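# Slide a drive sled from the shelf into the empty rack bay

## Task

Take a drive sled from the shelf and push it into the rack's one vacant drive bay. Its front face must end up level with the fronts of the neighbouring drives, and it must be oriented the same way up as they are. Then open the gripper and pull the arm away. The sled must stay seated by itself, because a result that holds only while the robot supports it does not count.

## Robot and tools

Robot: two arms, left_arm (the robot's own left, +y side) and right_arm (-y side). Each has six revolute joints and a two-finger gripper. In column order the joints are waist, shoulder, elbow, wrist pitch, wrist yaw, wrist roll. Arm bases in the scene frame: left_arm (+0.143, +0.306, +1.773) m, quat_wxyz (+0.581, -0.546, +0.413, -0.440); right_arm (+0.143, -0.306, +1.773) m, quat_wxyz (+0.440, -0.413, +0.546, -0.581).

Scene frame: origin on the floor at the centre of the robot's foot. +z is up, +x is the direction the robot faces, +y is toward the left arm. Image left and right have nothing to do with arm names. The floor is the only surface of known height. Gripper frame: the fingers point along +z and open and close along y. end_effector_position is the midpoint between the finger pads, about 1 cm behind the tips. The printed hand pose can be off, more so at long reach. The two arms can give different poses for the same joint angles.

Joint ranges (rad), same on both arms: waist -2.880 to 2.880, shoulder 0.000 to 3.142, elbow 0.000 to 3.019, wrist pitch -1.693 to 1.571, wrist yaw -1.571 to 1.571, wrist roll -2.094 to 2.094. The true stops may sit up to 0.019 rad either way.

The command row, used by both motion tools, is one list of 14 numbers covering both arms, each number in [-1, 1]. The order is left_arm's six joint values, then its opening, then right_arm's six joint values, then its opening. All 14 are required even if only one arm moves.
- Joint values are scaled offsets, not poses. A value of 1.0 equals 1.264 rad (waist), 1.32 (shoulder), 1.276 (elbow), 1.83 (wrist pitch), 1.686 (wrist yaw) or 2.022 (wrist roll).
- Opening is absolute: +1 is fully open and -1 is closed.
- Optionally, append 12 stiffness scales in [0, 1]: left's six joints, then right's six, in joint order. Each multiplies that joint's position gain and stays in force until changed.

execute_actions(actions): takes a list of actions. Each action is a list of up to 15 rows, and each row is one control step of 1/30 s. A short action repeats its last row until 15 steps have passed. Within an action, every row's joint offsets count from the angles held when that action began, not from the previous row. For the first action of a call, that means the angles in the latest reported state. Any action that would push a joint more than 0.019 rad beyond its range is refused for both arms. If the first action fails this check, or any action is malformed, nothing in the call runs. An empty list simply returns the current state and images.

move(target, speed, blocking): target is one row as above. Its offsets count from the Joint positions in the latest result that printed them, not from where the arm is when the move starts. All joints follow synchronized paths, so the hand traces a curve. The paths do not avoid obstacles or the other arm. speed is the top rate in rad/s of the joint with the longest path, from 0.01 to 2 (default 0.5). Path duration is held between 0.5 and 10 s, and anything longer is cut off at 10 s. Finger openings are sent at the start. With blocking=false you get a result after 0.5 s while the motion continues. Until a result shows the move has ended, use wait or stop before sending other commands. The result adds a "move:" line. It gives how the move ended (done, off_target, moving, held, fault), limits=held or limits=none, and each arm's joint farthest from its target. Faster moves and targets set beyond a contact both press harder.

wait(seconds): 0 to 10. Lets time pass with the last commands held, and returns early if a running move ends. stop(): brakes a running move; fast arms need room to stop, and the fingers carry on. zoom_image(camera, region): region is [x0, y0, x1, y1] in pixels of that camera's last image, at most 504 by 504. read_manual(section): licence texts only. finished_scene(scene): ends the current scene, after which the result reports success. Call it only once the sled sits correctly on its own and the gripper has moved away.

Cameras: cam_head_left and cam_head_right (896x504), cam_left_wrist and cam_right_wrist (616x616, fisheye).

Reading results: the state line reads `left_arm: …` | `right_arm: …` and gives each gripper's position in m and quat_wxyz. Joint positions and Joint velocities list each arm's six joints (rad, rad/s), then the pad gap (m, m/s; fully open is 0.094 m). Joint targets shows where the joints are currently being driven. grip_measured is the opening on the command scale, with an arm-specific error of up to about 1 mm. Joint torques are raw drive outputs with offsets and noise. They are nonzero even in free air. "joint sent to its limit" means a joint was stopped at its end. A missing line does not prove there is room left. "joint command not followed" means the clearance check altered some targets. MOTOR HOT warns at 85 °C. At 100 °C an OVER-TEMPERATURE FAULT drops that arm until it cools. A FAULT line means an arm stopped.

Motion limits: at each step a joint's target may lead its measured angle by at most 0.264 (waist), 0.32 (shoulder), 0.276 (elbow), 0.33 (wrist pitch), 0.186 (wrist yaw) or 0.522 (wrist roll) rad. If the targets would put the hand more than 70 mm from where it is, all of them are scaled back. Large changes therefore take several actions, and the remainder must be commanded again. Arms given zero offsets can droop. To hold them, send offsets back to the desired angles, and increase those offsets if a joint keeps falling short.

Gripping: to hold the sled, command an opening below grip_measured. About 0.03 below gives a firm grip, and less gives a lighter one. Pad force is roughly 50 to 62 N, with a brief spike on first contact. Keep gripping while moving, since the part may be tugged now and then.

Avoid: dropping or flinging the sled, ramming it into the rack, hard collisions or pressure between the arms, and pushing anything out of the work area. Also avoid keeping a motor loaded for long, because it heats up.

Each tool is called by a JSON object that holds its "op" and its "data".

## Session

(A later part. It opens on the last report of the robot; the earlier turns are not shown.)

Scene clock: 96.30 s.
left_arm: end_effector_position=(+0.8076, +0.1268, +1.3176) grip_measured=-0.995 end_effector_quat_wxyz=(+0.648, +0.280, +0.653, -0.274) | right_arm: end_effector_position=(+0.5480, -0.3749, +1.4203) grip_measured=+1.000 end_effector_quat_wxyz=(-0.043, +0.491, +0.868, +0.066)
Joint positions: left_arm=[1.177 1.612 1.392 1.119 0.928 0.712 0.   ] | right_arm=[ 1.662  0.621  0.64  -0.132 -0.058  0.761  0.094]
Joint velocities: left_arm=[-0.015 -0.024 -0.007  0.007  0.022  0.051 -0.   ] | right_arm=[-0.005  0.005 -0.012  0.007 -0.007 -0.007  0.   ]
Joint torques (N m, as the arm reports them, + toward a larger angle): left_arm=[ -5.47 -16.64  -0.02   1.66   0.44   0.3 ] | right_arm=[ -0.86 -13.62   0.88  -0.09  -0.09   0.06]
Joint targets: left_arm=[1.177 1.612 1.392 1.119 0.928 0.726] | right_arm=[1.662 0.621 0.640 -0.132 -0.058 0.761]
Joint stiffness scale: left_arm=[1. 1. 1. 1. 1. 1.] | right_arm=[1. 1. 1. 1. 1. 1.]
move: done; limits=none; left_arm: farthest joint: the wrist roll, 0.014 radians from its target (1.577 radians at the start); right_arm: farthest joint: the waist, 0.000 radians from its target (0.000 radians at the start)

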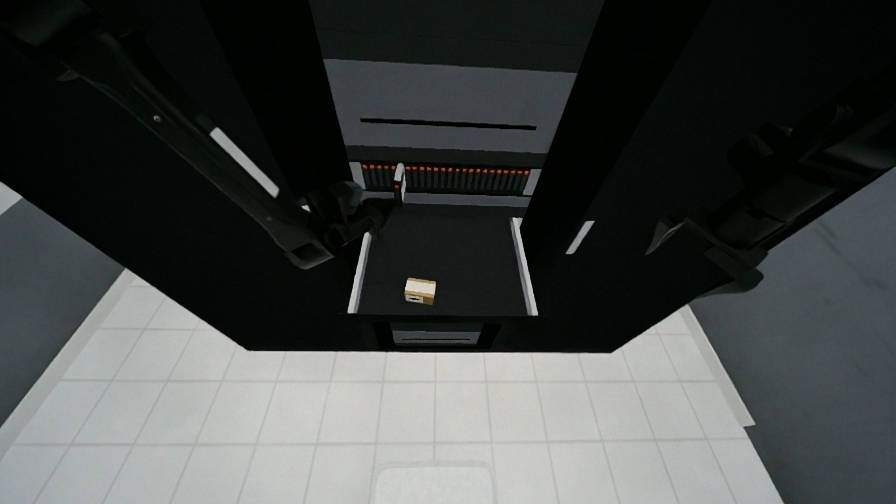

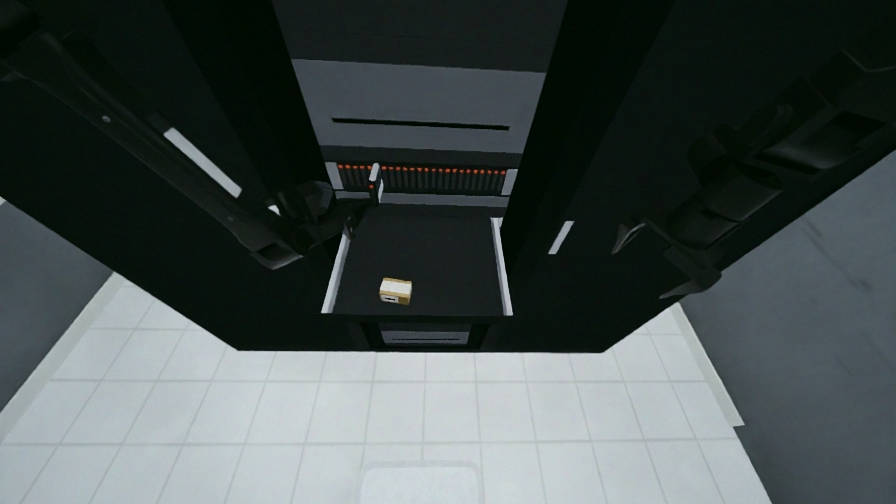

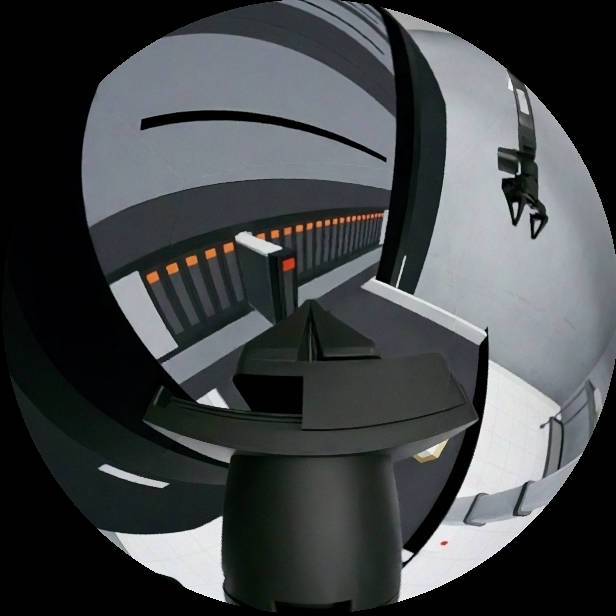

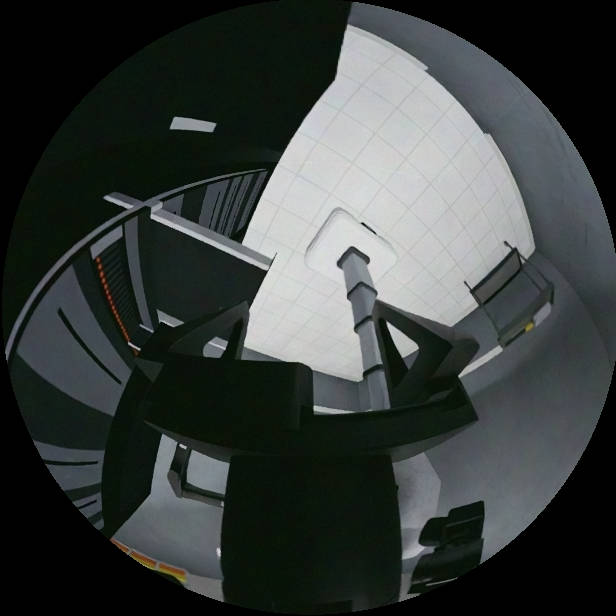

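{"op": "execute_actions", "data": {"actions": [[[-0.027,0,0.025,-0.019,0,0,-1,0,0,0,0,0,0,1]],[[-0.022,0,0.025,-0.019,0,0,-1,0,0,0,0,0,0,1]],[[-0.022,0,0.025,-0.019,0,0,-1,0,0,0,0,0,0,1]],[[-0.022,0,0.028,-0.019,0,0,-1,0,0,0,0,0,0,1]],[[-0.022,0,0.028,-0.019,0,0,-1,0,0,0,0,0,0,1]]]}}

Scene clock: 100.50 s.
left_arm: end_effector_position=(+0.8630, +0.1026, +1.3400) grip_measured=-0.995 end_effector_quat_wxyz=(+0.662, +0.262, +0.636, -0.298) | right_arm: end_effector_position=(+0.5480, -0.3749, +1.4203) grip_measured=+1.000 end_effector_quat_wxyz=(-0.043, +0.491, +0.868, +0.066)
Joint positions: left_arm=[1.105 1.612 1.522 0.982 0.931 0.713 0.   ] | right_arm=[ 1.662  0.621  0.64  -0.132 -0.058  0.761  0.094]
Joint velocities: left_arm=[-0.015  0.005  0.017 -0.012  0.022 -0.037 -0.001] | right_arm=[-0.005 -0.005  0.002  0.007  0.022 -0.022  0.   ]
Joint torques (N m, as the arm reports them, + toward a larger angle): left_arm=[ -7.43 -17.87   2.     1.3    0.45   0.05] | right_arm=[ -0.94 -13.72   0.94  -0.13  -0.11   0.06]
Joint targets: left_arm=[1.089 1.612 1.530 0.974 0.931 0.713] | right_arm=[1.662 0.621 0.640 -0.132 -0.058 0.761]
Joint stiffness scale: left_arm=[1. 1. 1. 1. 1. 1.] | right_arm=[1. 1. 1. 1. 1. 1.]

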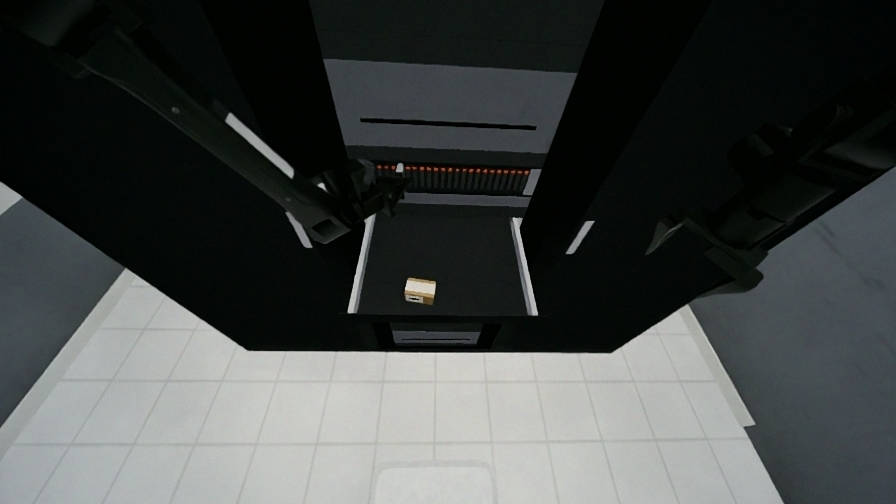

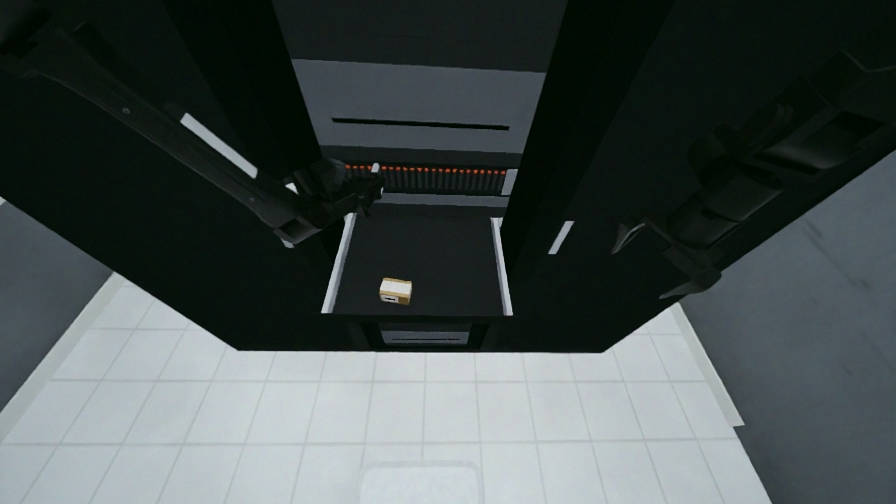

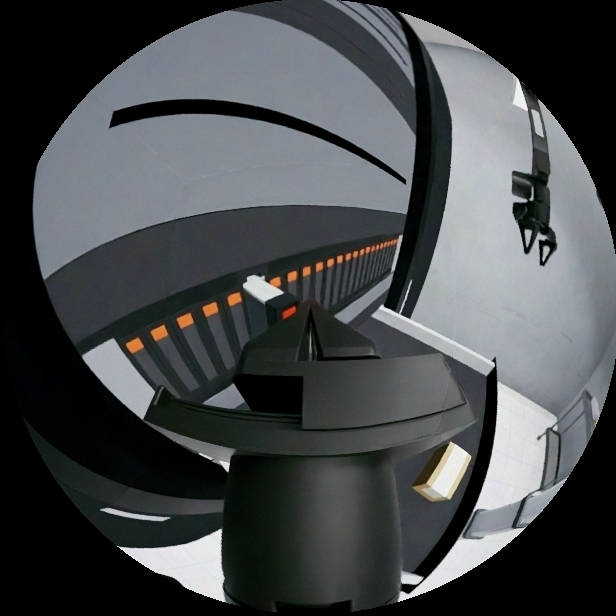

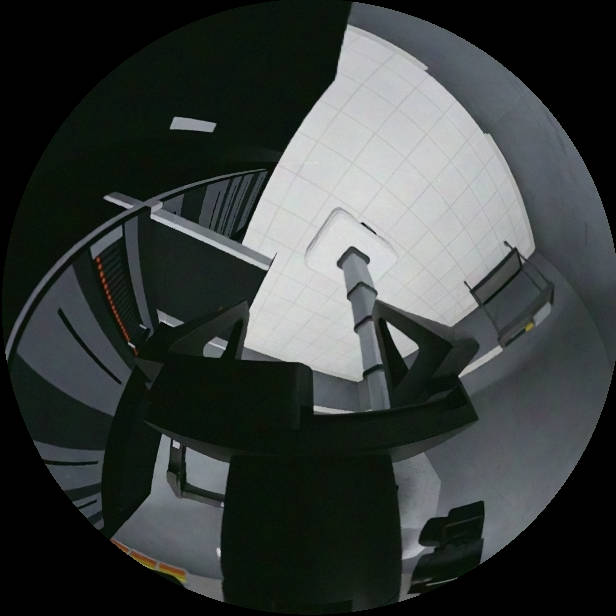

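{"op": "execute_actions", "data": {"actions": [[[0,0,-0.025,0,0,0,-1,0,0,0,0,0,0,1],[0,0,-0.025,0,0,0,-1,0,0,0,0,0,0,1],[0.01,0,-0.025,0,0,0,-1,0,0,0,0,0,0,1],[0.02,0,-0.025,0,0,0,-1,0,0,0,0,0,0,1],[0.032,0,-0.025,0,0,0,-1,0,0,0,0,0,0,1]]]}}

{"op": "move", "data": {"target": [0,0,0.075,-0.04,0,0,-1,0,0,0,0,0,0,1], "speed": 0.07}}

Scene clock: 103.60 s.
left_arm: end_effector_position=(+0.8440, +0.1154, +1.3212) grip_measured=-0.995 end_effector_quat_wxyz=(+0.643, +0.270, +0.652, -0.297) | right_arm: end_effector_position=(+0.5480, -0.3749, +1.4203) grip_measured=+1.000 end_effector_quat_wxyz=(-0.043, +0.491, +0.868, +0.066)
Joint positions: left_arm=[1.145 1.612 1.49  0.982 0.931 0.713 0.   ] | right_arm=[ 1.662  0.621  0.64  -0.132 -0.058  0.761  0.094]
Joint velocities: left_arm=[-0.015 -0.005 -0.007  0.002 -0.022 -0.007  0.001] | right_arm=[-0.015 -0.005 -0.012 -0.002 -0.007 -0.007  0.   ]
Joint torques (N m, as the arm reports them, + toward a larger angle): left_arm=[ -5.17 -17.23   0.9    1.68   0.48   0.04] | right_arm=[ -0.9  -13.83   0.81  -0.11  -0.09   0.06]
Joint targets: left_arm=[1.146 1.612 1.491 0.982 0.931 0.713] | right_arm=[1.662 0.621 0.640 -0.132 -0.058 0.761]
Joint stiffness scale: left_arm=[1. 1. 1. 1. 1. 1.] | right_arm=[1. 1. 1. 1. 1. 1.]

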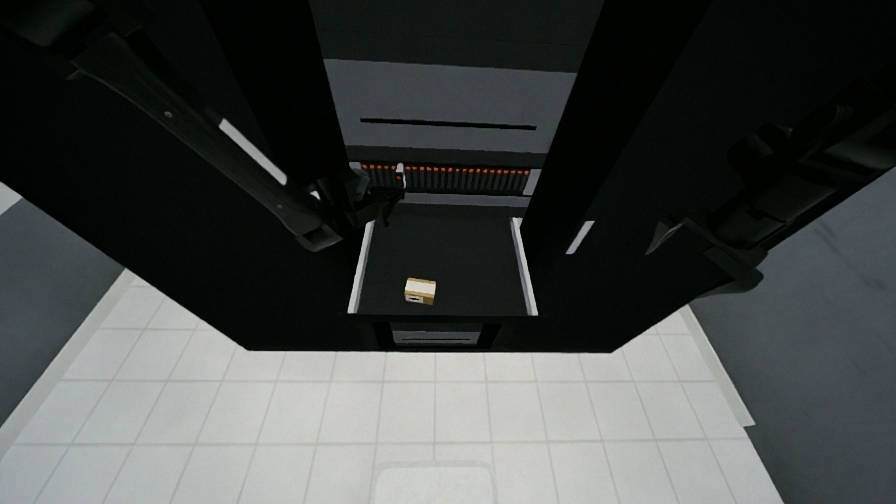

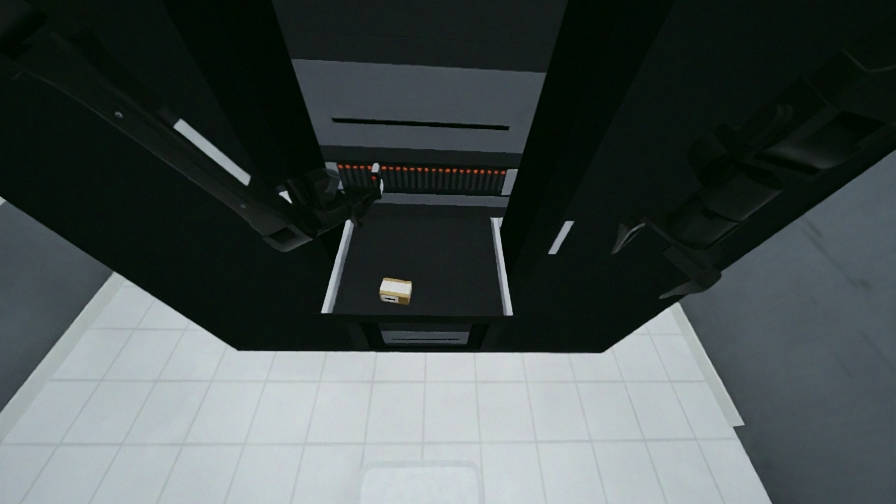

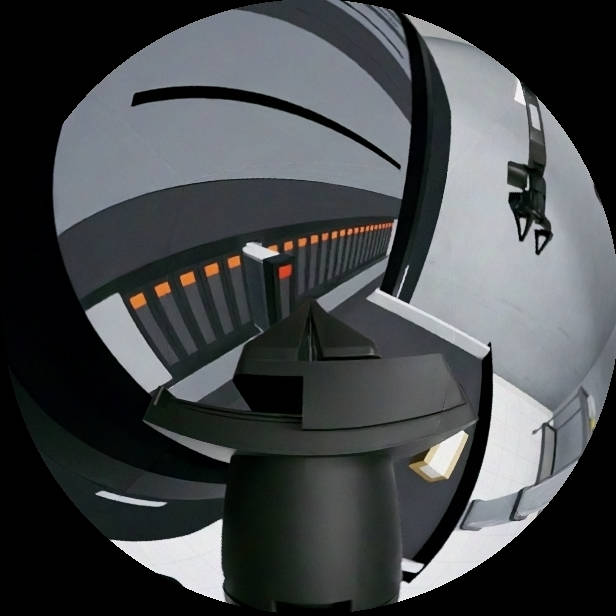

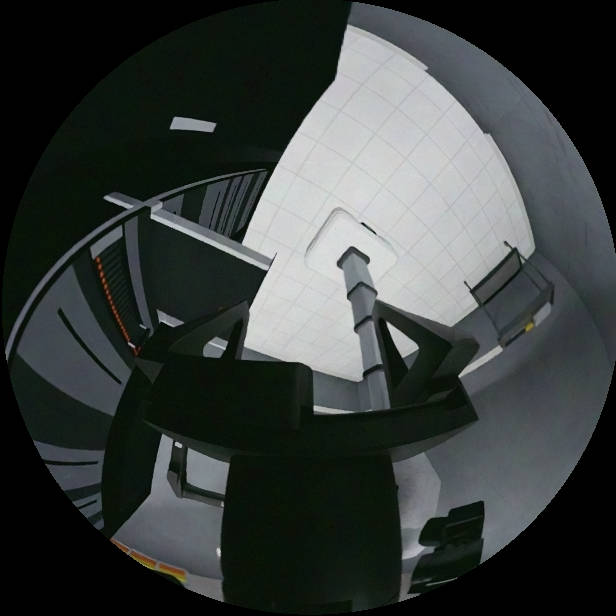

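Scene clock: 105.23 s.
left_arm: end_effector_position=(+0.8673, +0.1202, +1.3217) grip_measured=-0.995 end_effector_quat_wxyz=(+0.644, +0.271, +0.649, -0.302) | right_arm: end_effector_position=(+0.5480, -0.3749, +1.4203) grip_measured=+1.000 end_effector_quat_wxyz=(-0.043, +0.491, +0.868, +0.066)
Joint positions: left_arm=[1.145 1.612 1.556 0.913 0.942 0.713 0.   ] | right_arm=[ 1.662  0.621  0.64  -0.132 -0.058  0.761  0.094]
Joint velocities: left_arm=[-0.015 -0.024  0.002 -0.012  0.022 -0.007  0.003] | right_arm=[-0.005 -0.005 -0.022 -0.002 -0.022 -0.022  0.   ]
Joint torques (N m, as the arm reports them, + toward a larger angle): left_arm=[ -5.99 -18.1    4.38   1.47   0.01   0.04] | right_arm=[ -1.01 -13.72   0.91  -0.16  -0.06   0.07]
Joint targets: left_arm=[1.145 1.612 1.585 0.909 0.930 0.713] | right_arm=[1.662 0.621 0.640 -0.132 -0.058 0.761]
Joint stiffness scale: left_arm=[1. 1. 1. 1. 1. 1.] | right_arm=[1. 1. 1. 1. 1. 1.]
move: off_target (left_arm); limits=none; left_arm: farthest joint: the elbow, 0.029 radians from its target (0.096 radians at the start); right_arm: farthest joint: the waist, 0.000 radians from its target (0.000 radians at the start)

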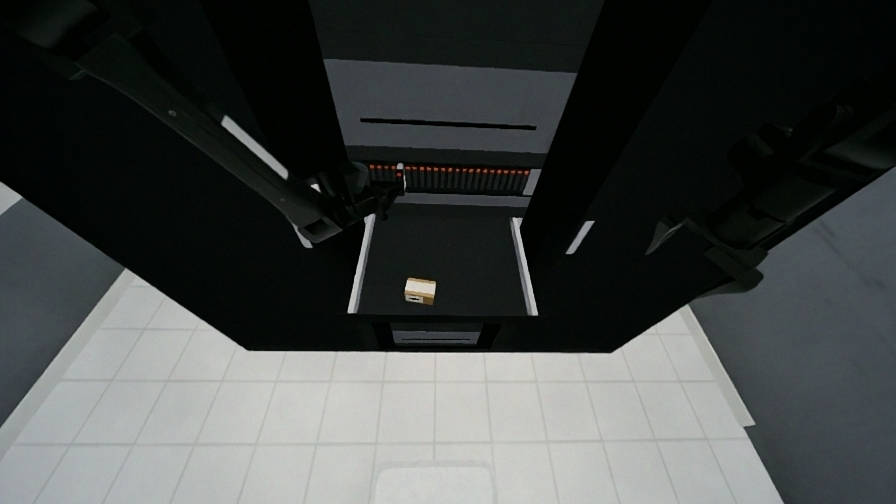

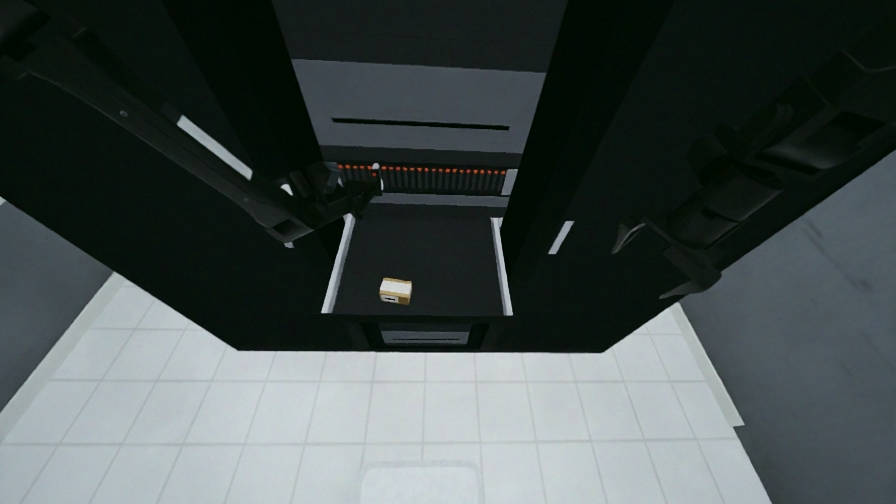

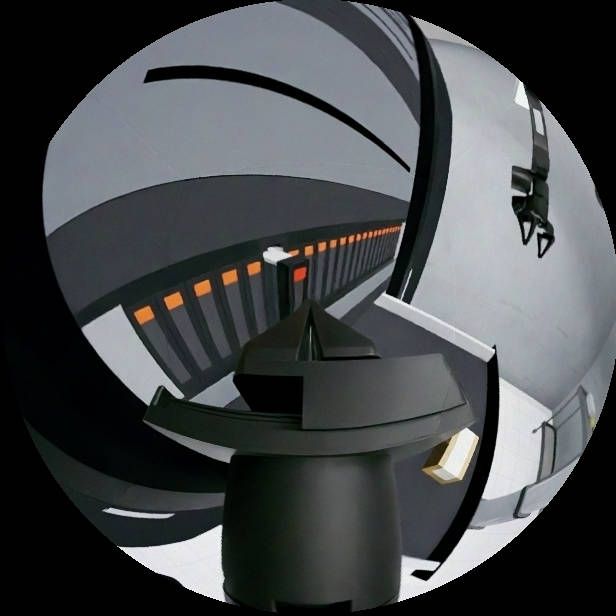

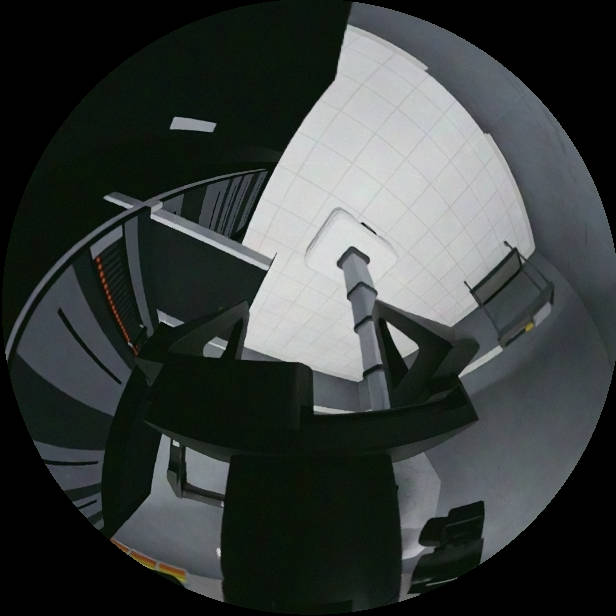

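{"op": "move", "data": {"target": [-0.035,-0.03,0.09,-0.035,-0.02,0,-1,0,0,0,0,0,0,1], "speed": 0.07}}

Scene clock: 108.67 s.
left_arm: end_effector_position=(+0.8956, +0.1222, +1.3267) grip_measured=-0.996 end_effector_quat_wxyz=(+0.646, +0.265, +0.650, -0.298) | right_arm: end_effector_position=(+0.5480, -0.3749, +1.4203) grip_measured=+1.000 end_effector_quat_wxyz=(-0.043, +0.491, +0.868, +0.066)
Joint positions: left_arm=[1.13  1.612 1.623 0.852 0.924 0.713 0.   ] | right_arm=[ 1.662  0.621  0.64  -0.132 -0.058  0.761  0.094]
Joint velocities: left_arm=[ 0.005 -0.005 -0.002  0.002  0.007 -0.022  0.001] | right_arm=[ 0.005 -0.005  0.002 -0.002 -0.022 -0.022  0.   ]
Joint torques (N m, as the arm reports them, + toward a larger angle): left_arm=[ -8.27 -22.2    6.9    1.49  -0.11   0.05] | right_arm=[ -1.01 -13.93   0.93  -0.16  -0.09   0.07]
Joint targets: left_arm=[1.101 1.572 1.671 0.849 0.909 0.713] | right_arm=[1.662 0.621 0.640 -0.132 -0.058 0.761]
Joint stiffness scale: left_arm=[1. 1. 1. 1. 1. 1.] | right_arm=[1. 1. 1. 1. 1. 1.]
move: off_target (left_arm); limits=none; left_arm: farthest joint: the elbow, 0.048 radians from its target (0.115 radians at the start); right_arm: farthest joint: the waist, 0.000 radians from its target (0.000 radians at the start)

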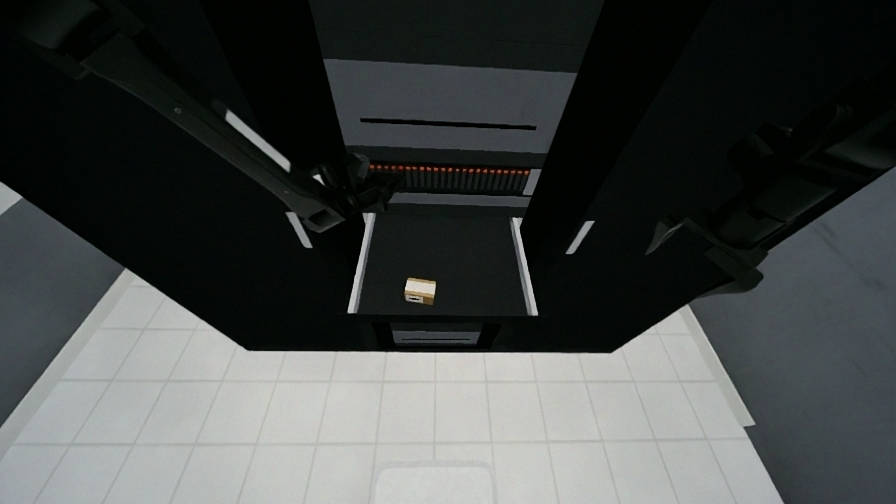

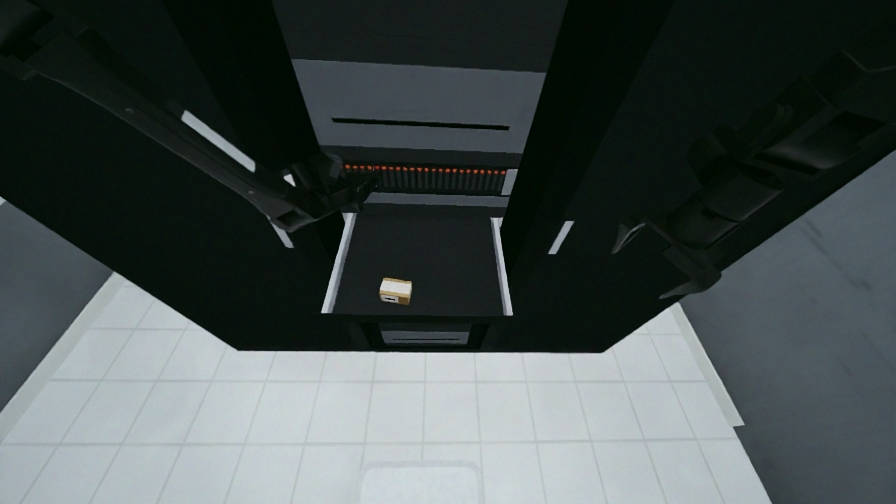

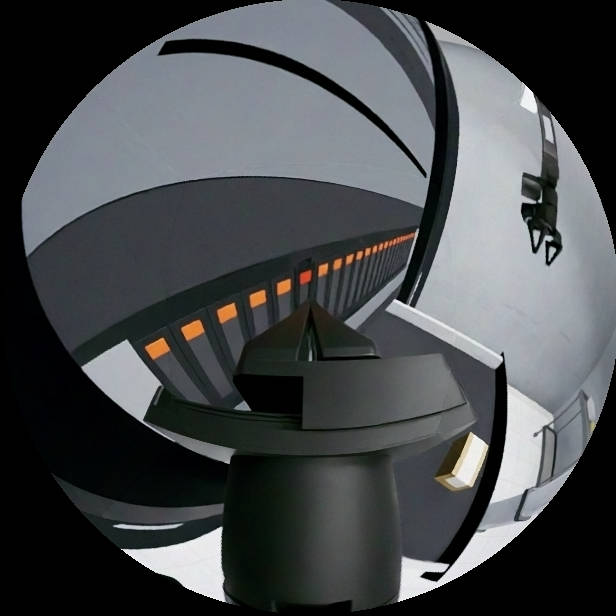

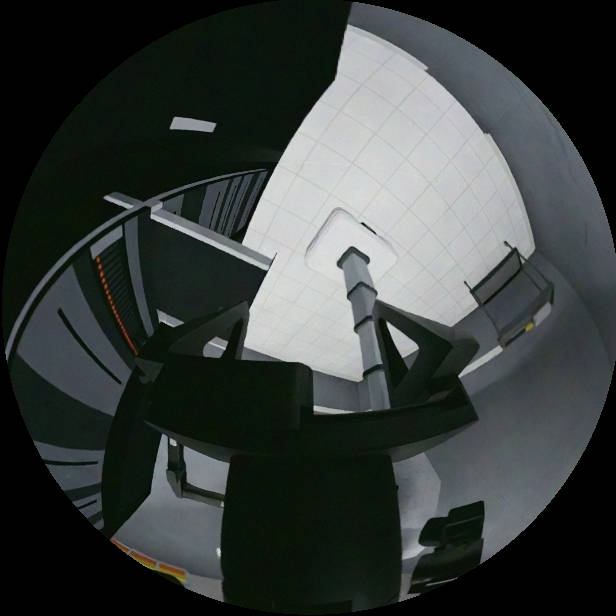

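One firmer seat push.

{"op": "execute_actions", "data": {"actions": [[[-0.028,-0.045,0.05,0.005,-0.015,0,-1,0,0,0,0,0,0,1],[-0.032,-0.06,0.065,0.012,-0.025,0,-1,0,0,0,0,0,0,1],[-0.036,-0.08,0.08,0.02,-0.035,0,-1,0,0,0,0,0,0,1]]]}}

{"op": "zoom_image", "data": {"camera": "cam_left_wrist", "region": [250,240,370,330]}}

{"op": "move", "data": {"target": [0,0,-0.3,0.2,0,0,-1,0,0,0,0,0,0,1]}}

{"op": "zoom_image", "data": {"camera": "cam_head_left", "region": [360,150,440,210]}}

Scene clock: 112.20 s.
left_arm: end_effector_position=(+0.8963, +0.1223, +1.3268) grip_measured=-0.996 end_effector_quat_wxyz=(+0.647, +0.265, +0.650, -0.298) | right_arm: end_effector_position=(+0.5480, -0.3749, +1.4203) grip_measured=+1.000 end_effector_quat_wxyz=(-0.043, +0.491, +0.868, +0.066)
Joint positions: left_arm=[1.13  1.612 1.624 0.852 0.923 0.713 0.   ] | right_arm=[ 1.662  0.621  0.64  -0.132 -0.058  0.761  0.094]
Joint velocities: left_arm=[-0.005 -0.005  0.012  0.002  0.007  0.066 -0.001] | right_arm=[-0.005 -0.005  0.002 -0.007 -0.081 -0.022  0.   ]
Joint torques (N m, as the arm reports them, + toward a larger angle): left_arm=[ -7.84 -23.58   7.49   2.4   -0.72   0.05] | right_arm=[ -0.87 -13.81   0.92  -0.12  -0.08   0.08]
Joint targets: left_arm=[1.106 1.556 1.678 0.871 0.892 0.713] | right_arm=[1.662 0.621 0.640 -0.132 -0.058 0.761]
Joint stiffness scale: left_arm=[1. 1. 1. 1. 1. 1.] | right_arm=[1. 1. 1. 1. 1. 1.]

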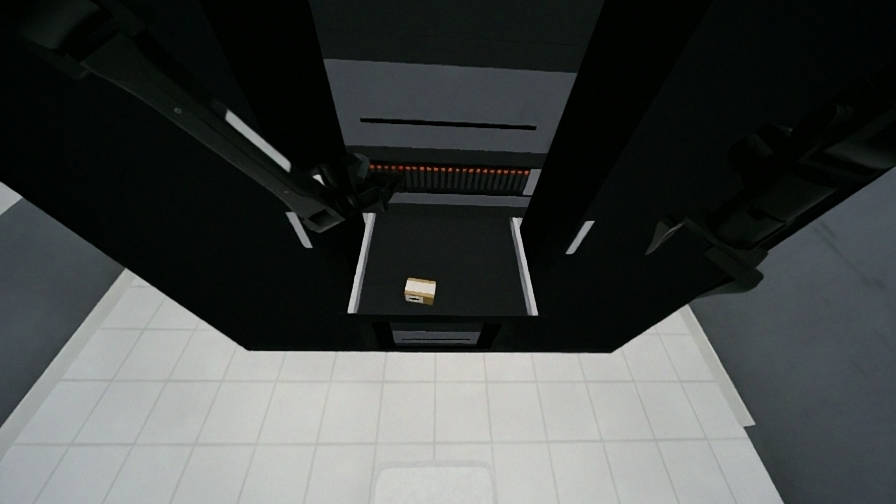

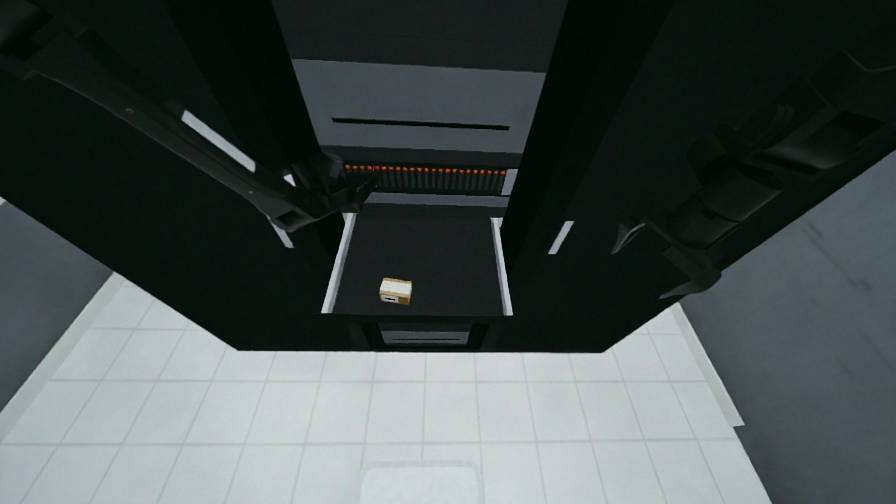

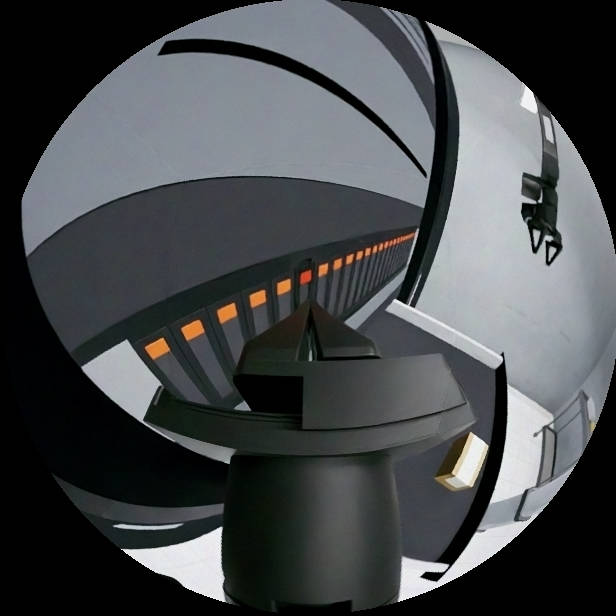

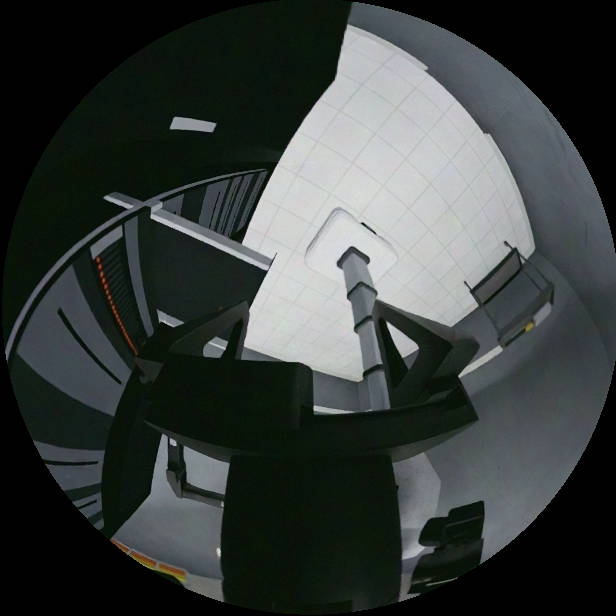

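Region (250, 240, 370, 330) of cam_left_wrist's 616x616 image, scaled by 4.200, with more detail than that image has; it fills the top 378 rows of this view, and the rest is white.

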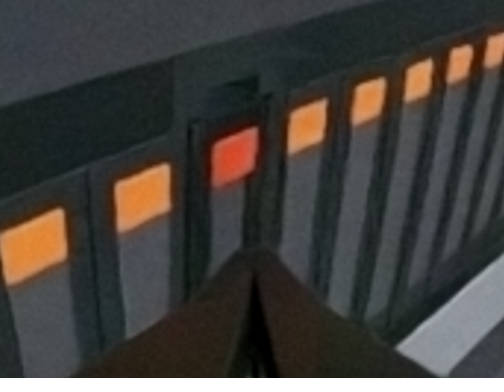

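Scene clock: 113.47 s.
left_arm: end_effector_position=(+0.7511, +0.0909, +1.3367) grip_measured=-0.996 end_effector_quat_wxyz=(+0.635, +0.263, +0.657, -0.309) | right_arm: end_effector_position=(+0.5480, -0.3749, +1.4203) grip_measured=+1.000 end_effector_quat_wxyz=(-0.043, +0.491, +0.868, +0.066)
Joint positions: left_arm=[1.13  1.612 1.241 1.199 0.923 0.713 0.   ] | right_arm=[ 1.662  0.621  0.64  -0.132 -0.058  0.761  0.094]
Joint velocities: left_arm=[ 0.005 -0.005 -0.017 -0.002 -0.022  0.022 -0.002] | right_arm=[-0.015  0.005 -0.007  0.002 -0.022 -0.051  0.   ]
Joint torques (N m, as the arm reports them, + toward a larger angle): left_arm=[ -5.97 -15.01  -1.32   2.33   0.48   0.05] | right_arm=[ -0.83 -13.73   0.91  -0.1   -0.09   0.07]
Joint targets: left_arm=[1.130 1.612 1.241 1.217 0.923 0.713] | right_arm=[1.662 0.621 0.640 -0.132 -0.058 0.761]
Joint stiffness scale: left_arm=[1. 1. 1. 1. 1. 1.] | right_arm=[1. 1. 1. 1. 1. 1.]
move: done; limits=none; left_arm: farthest joint: the wrist pitch, 0.019 radians from its target (0.366 radians at the start); right_arm: farthest joint: the waist, 0.000 radians from its target (0.000 radians at the start)

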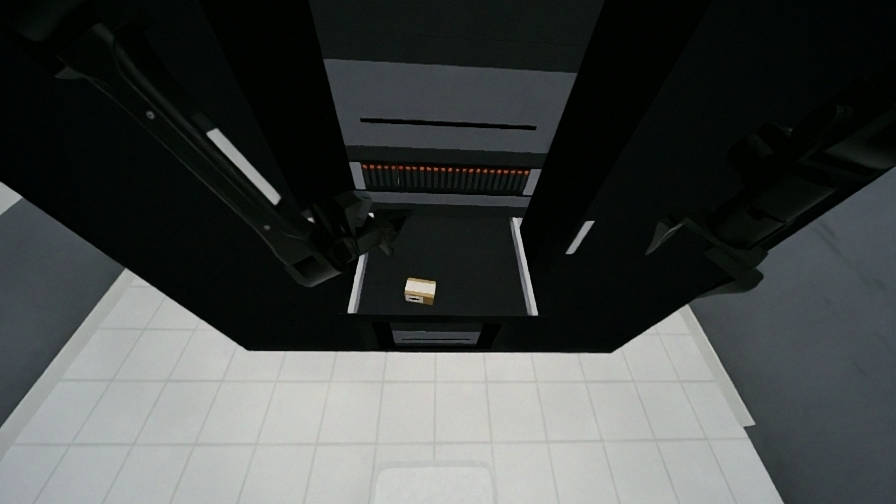

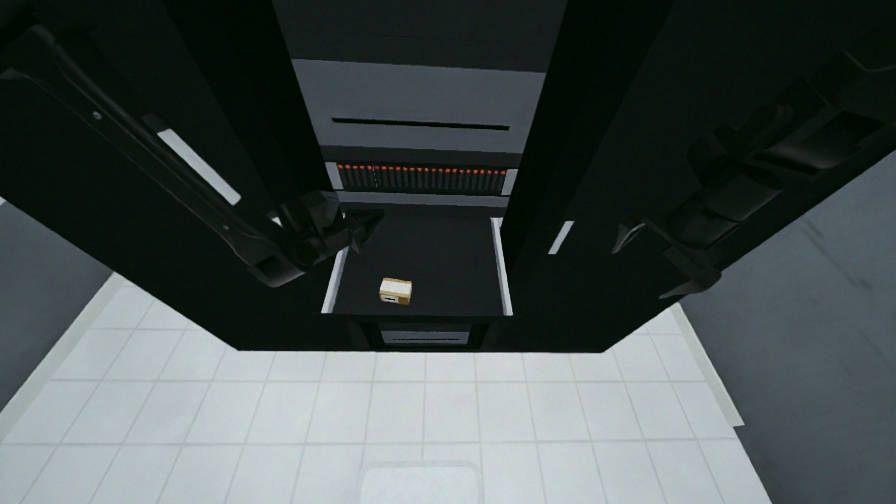

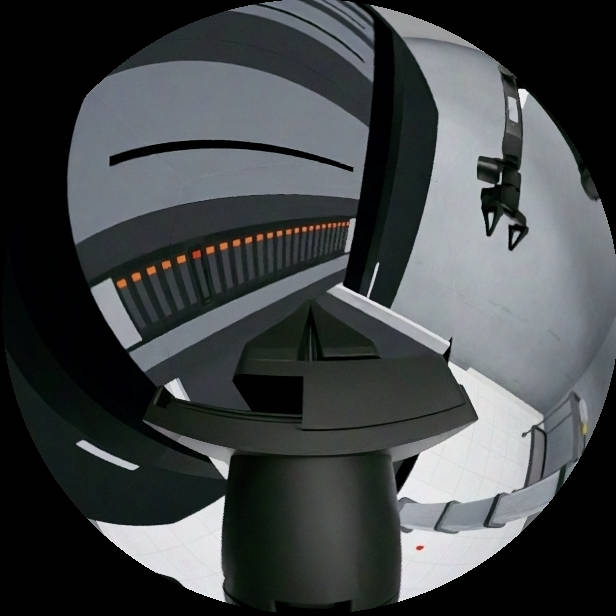

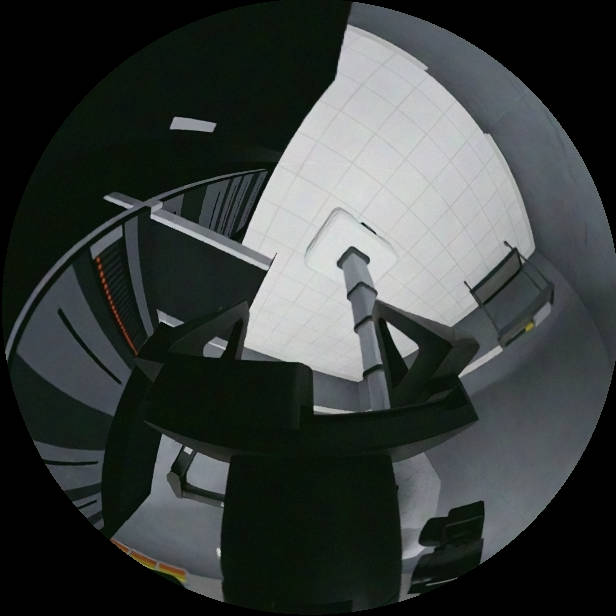

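Region (360, 150, 440, 210) of cam_head_left's 896x504 image, scaled by 6.300, with more detail than that image has; it fills the top 378 rows of this view, and the rest is white.

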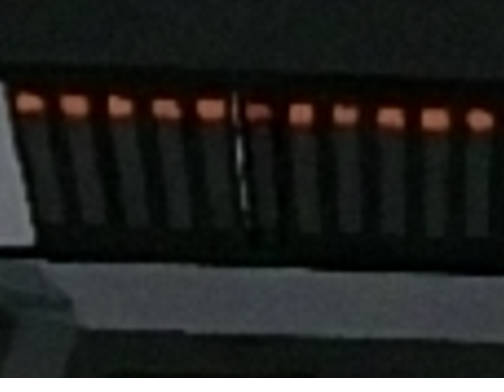

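{"op": "finished_scene", "data": {"scene": 1}}

The scene is finished: the task was done.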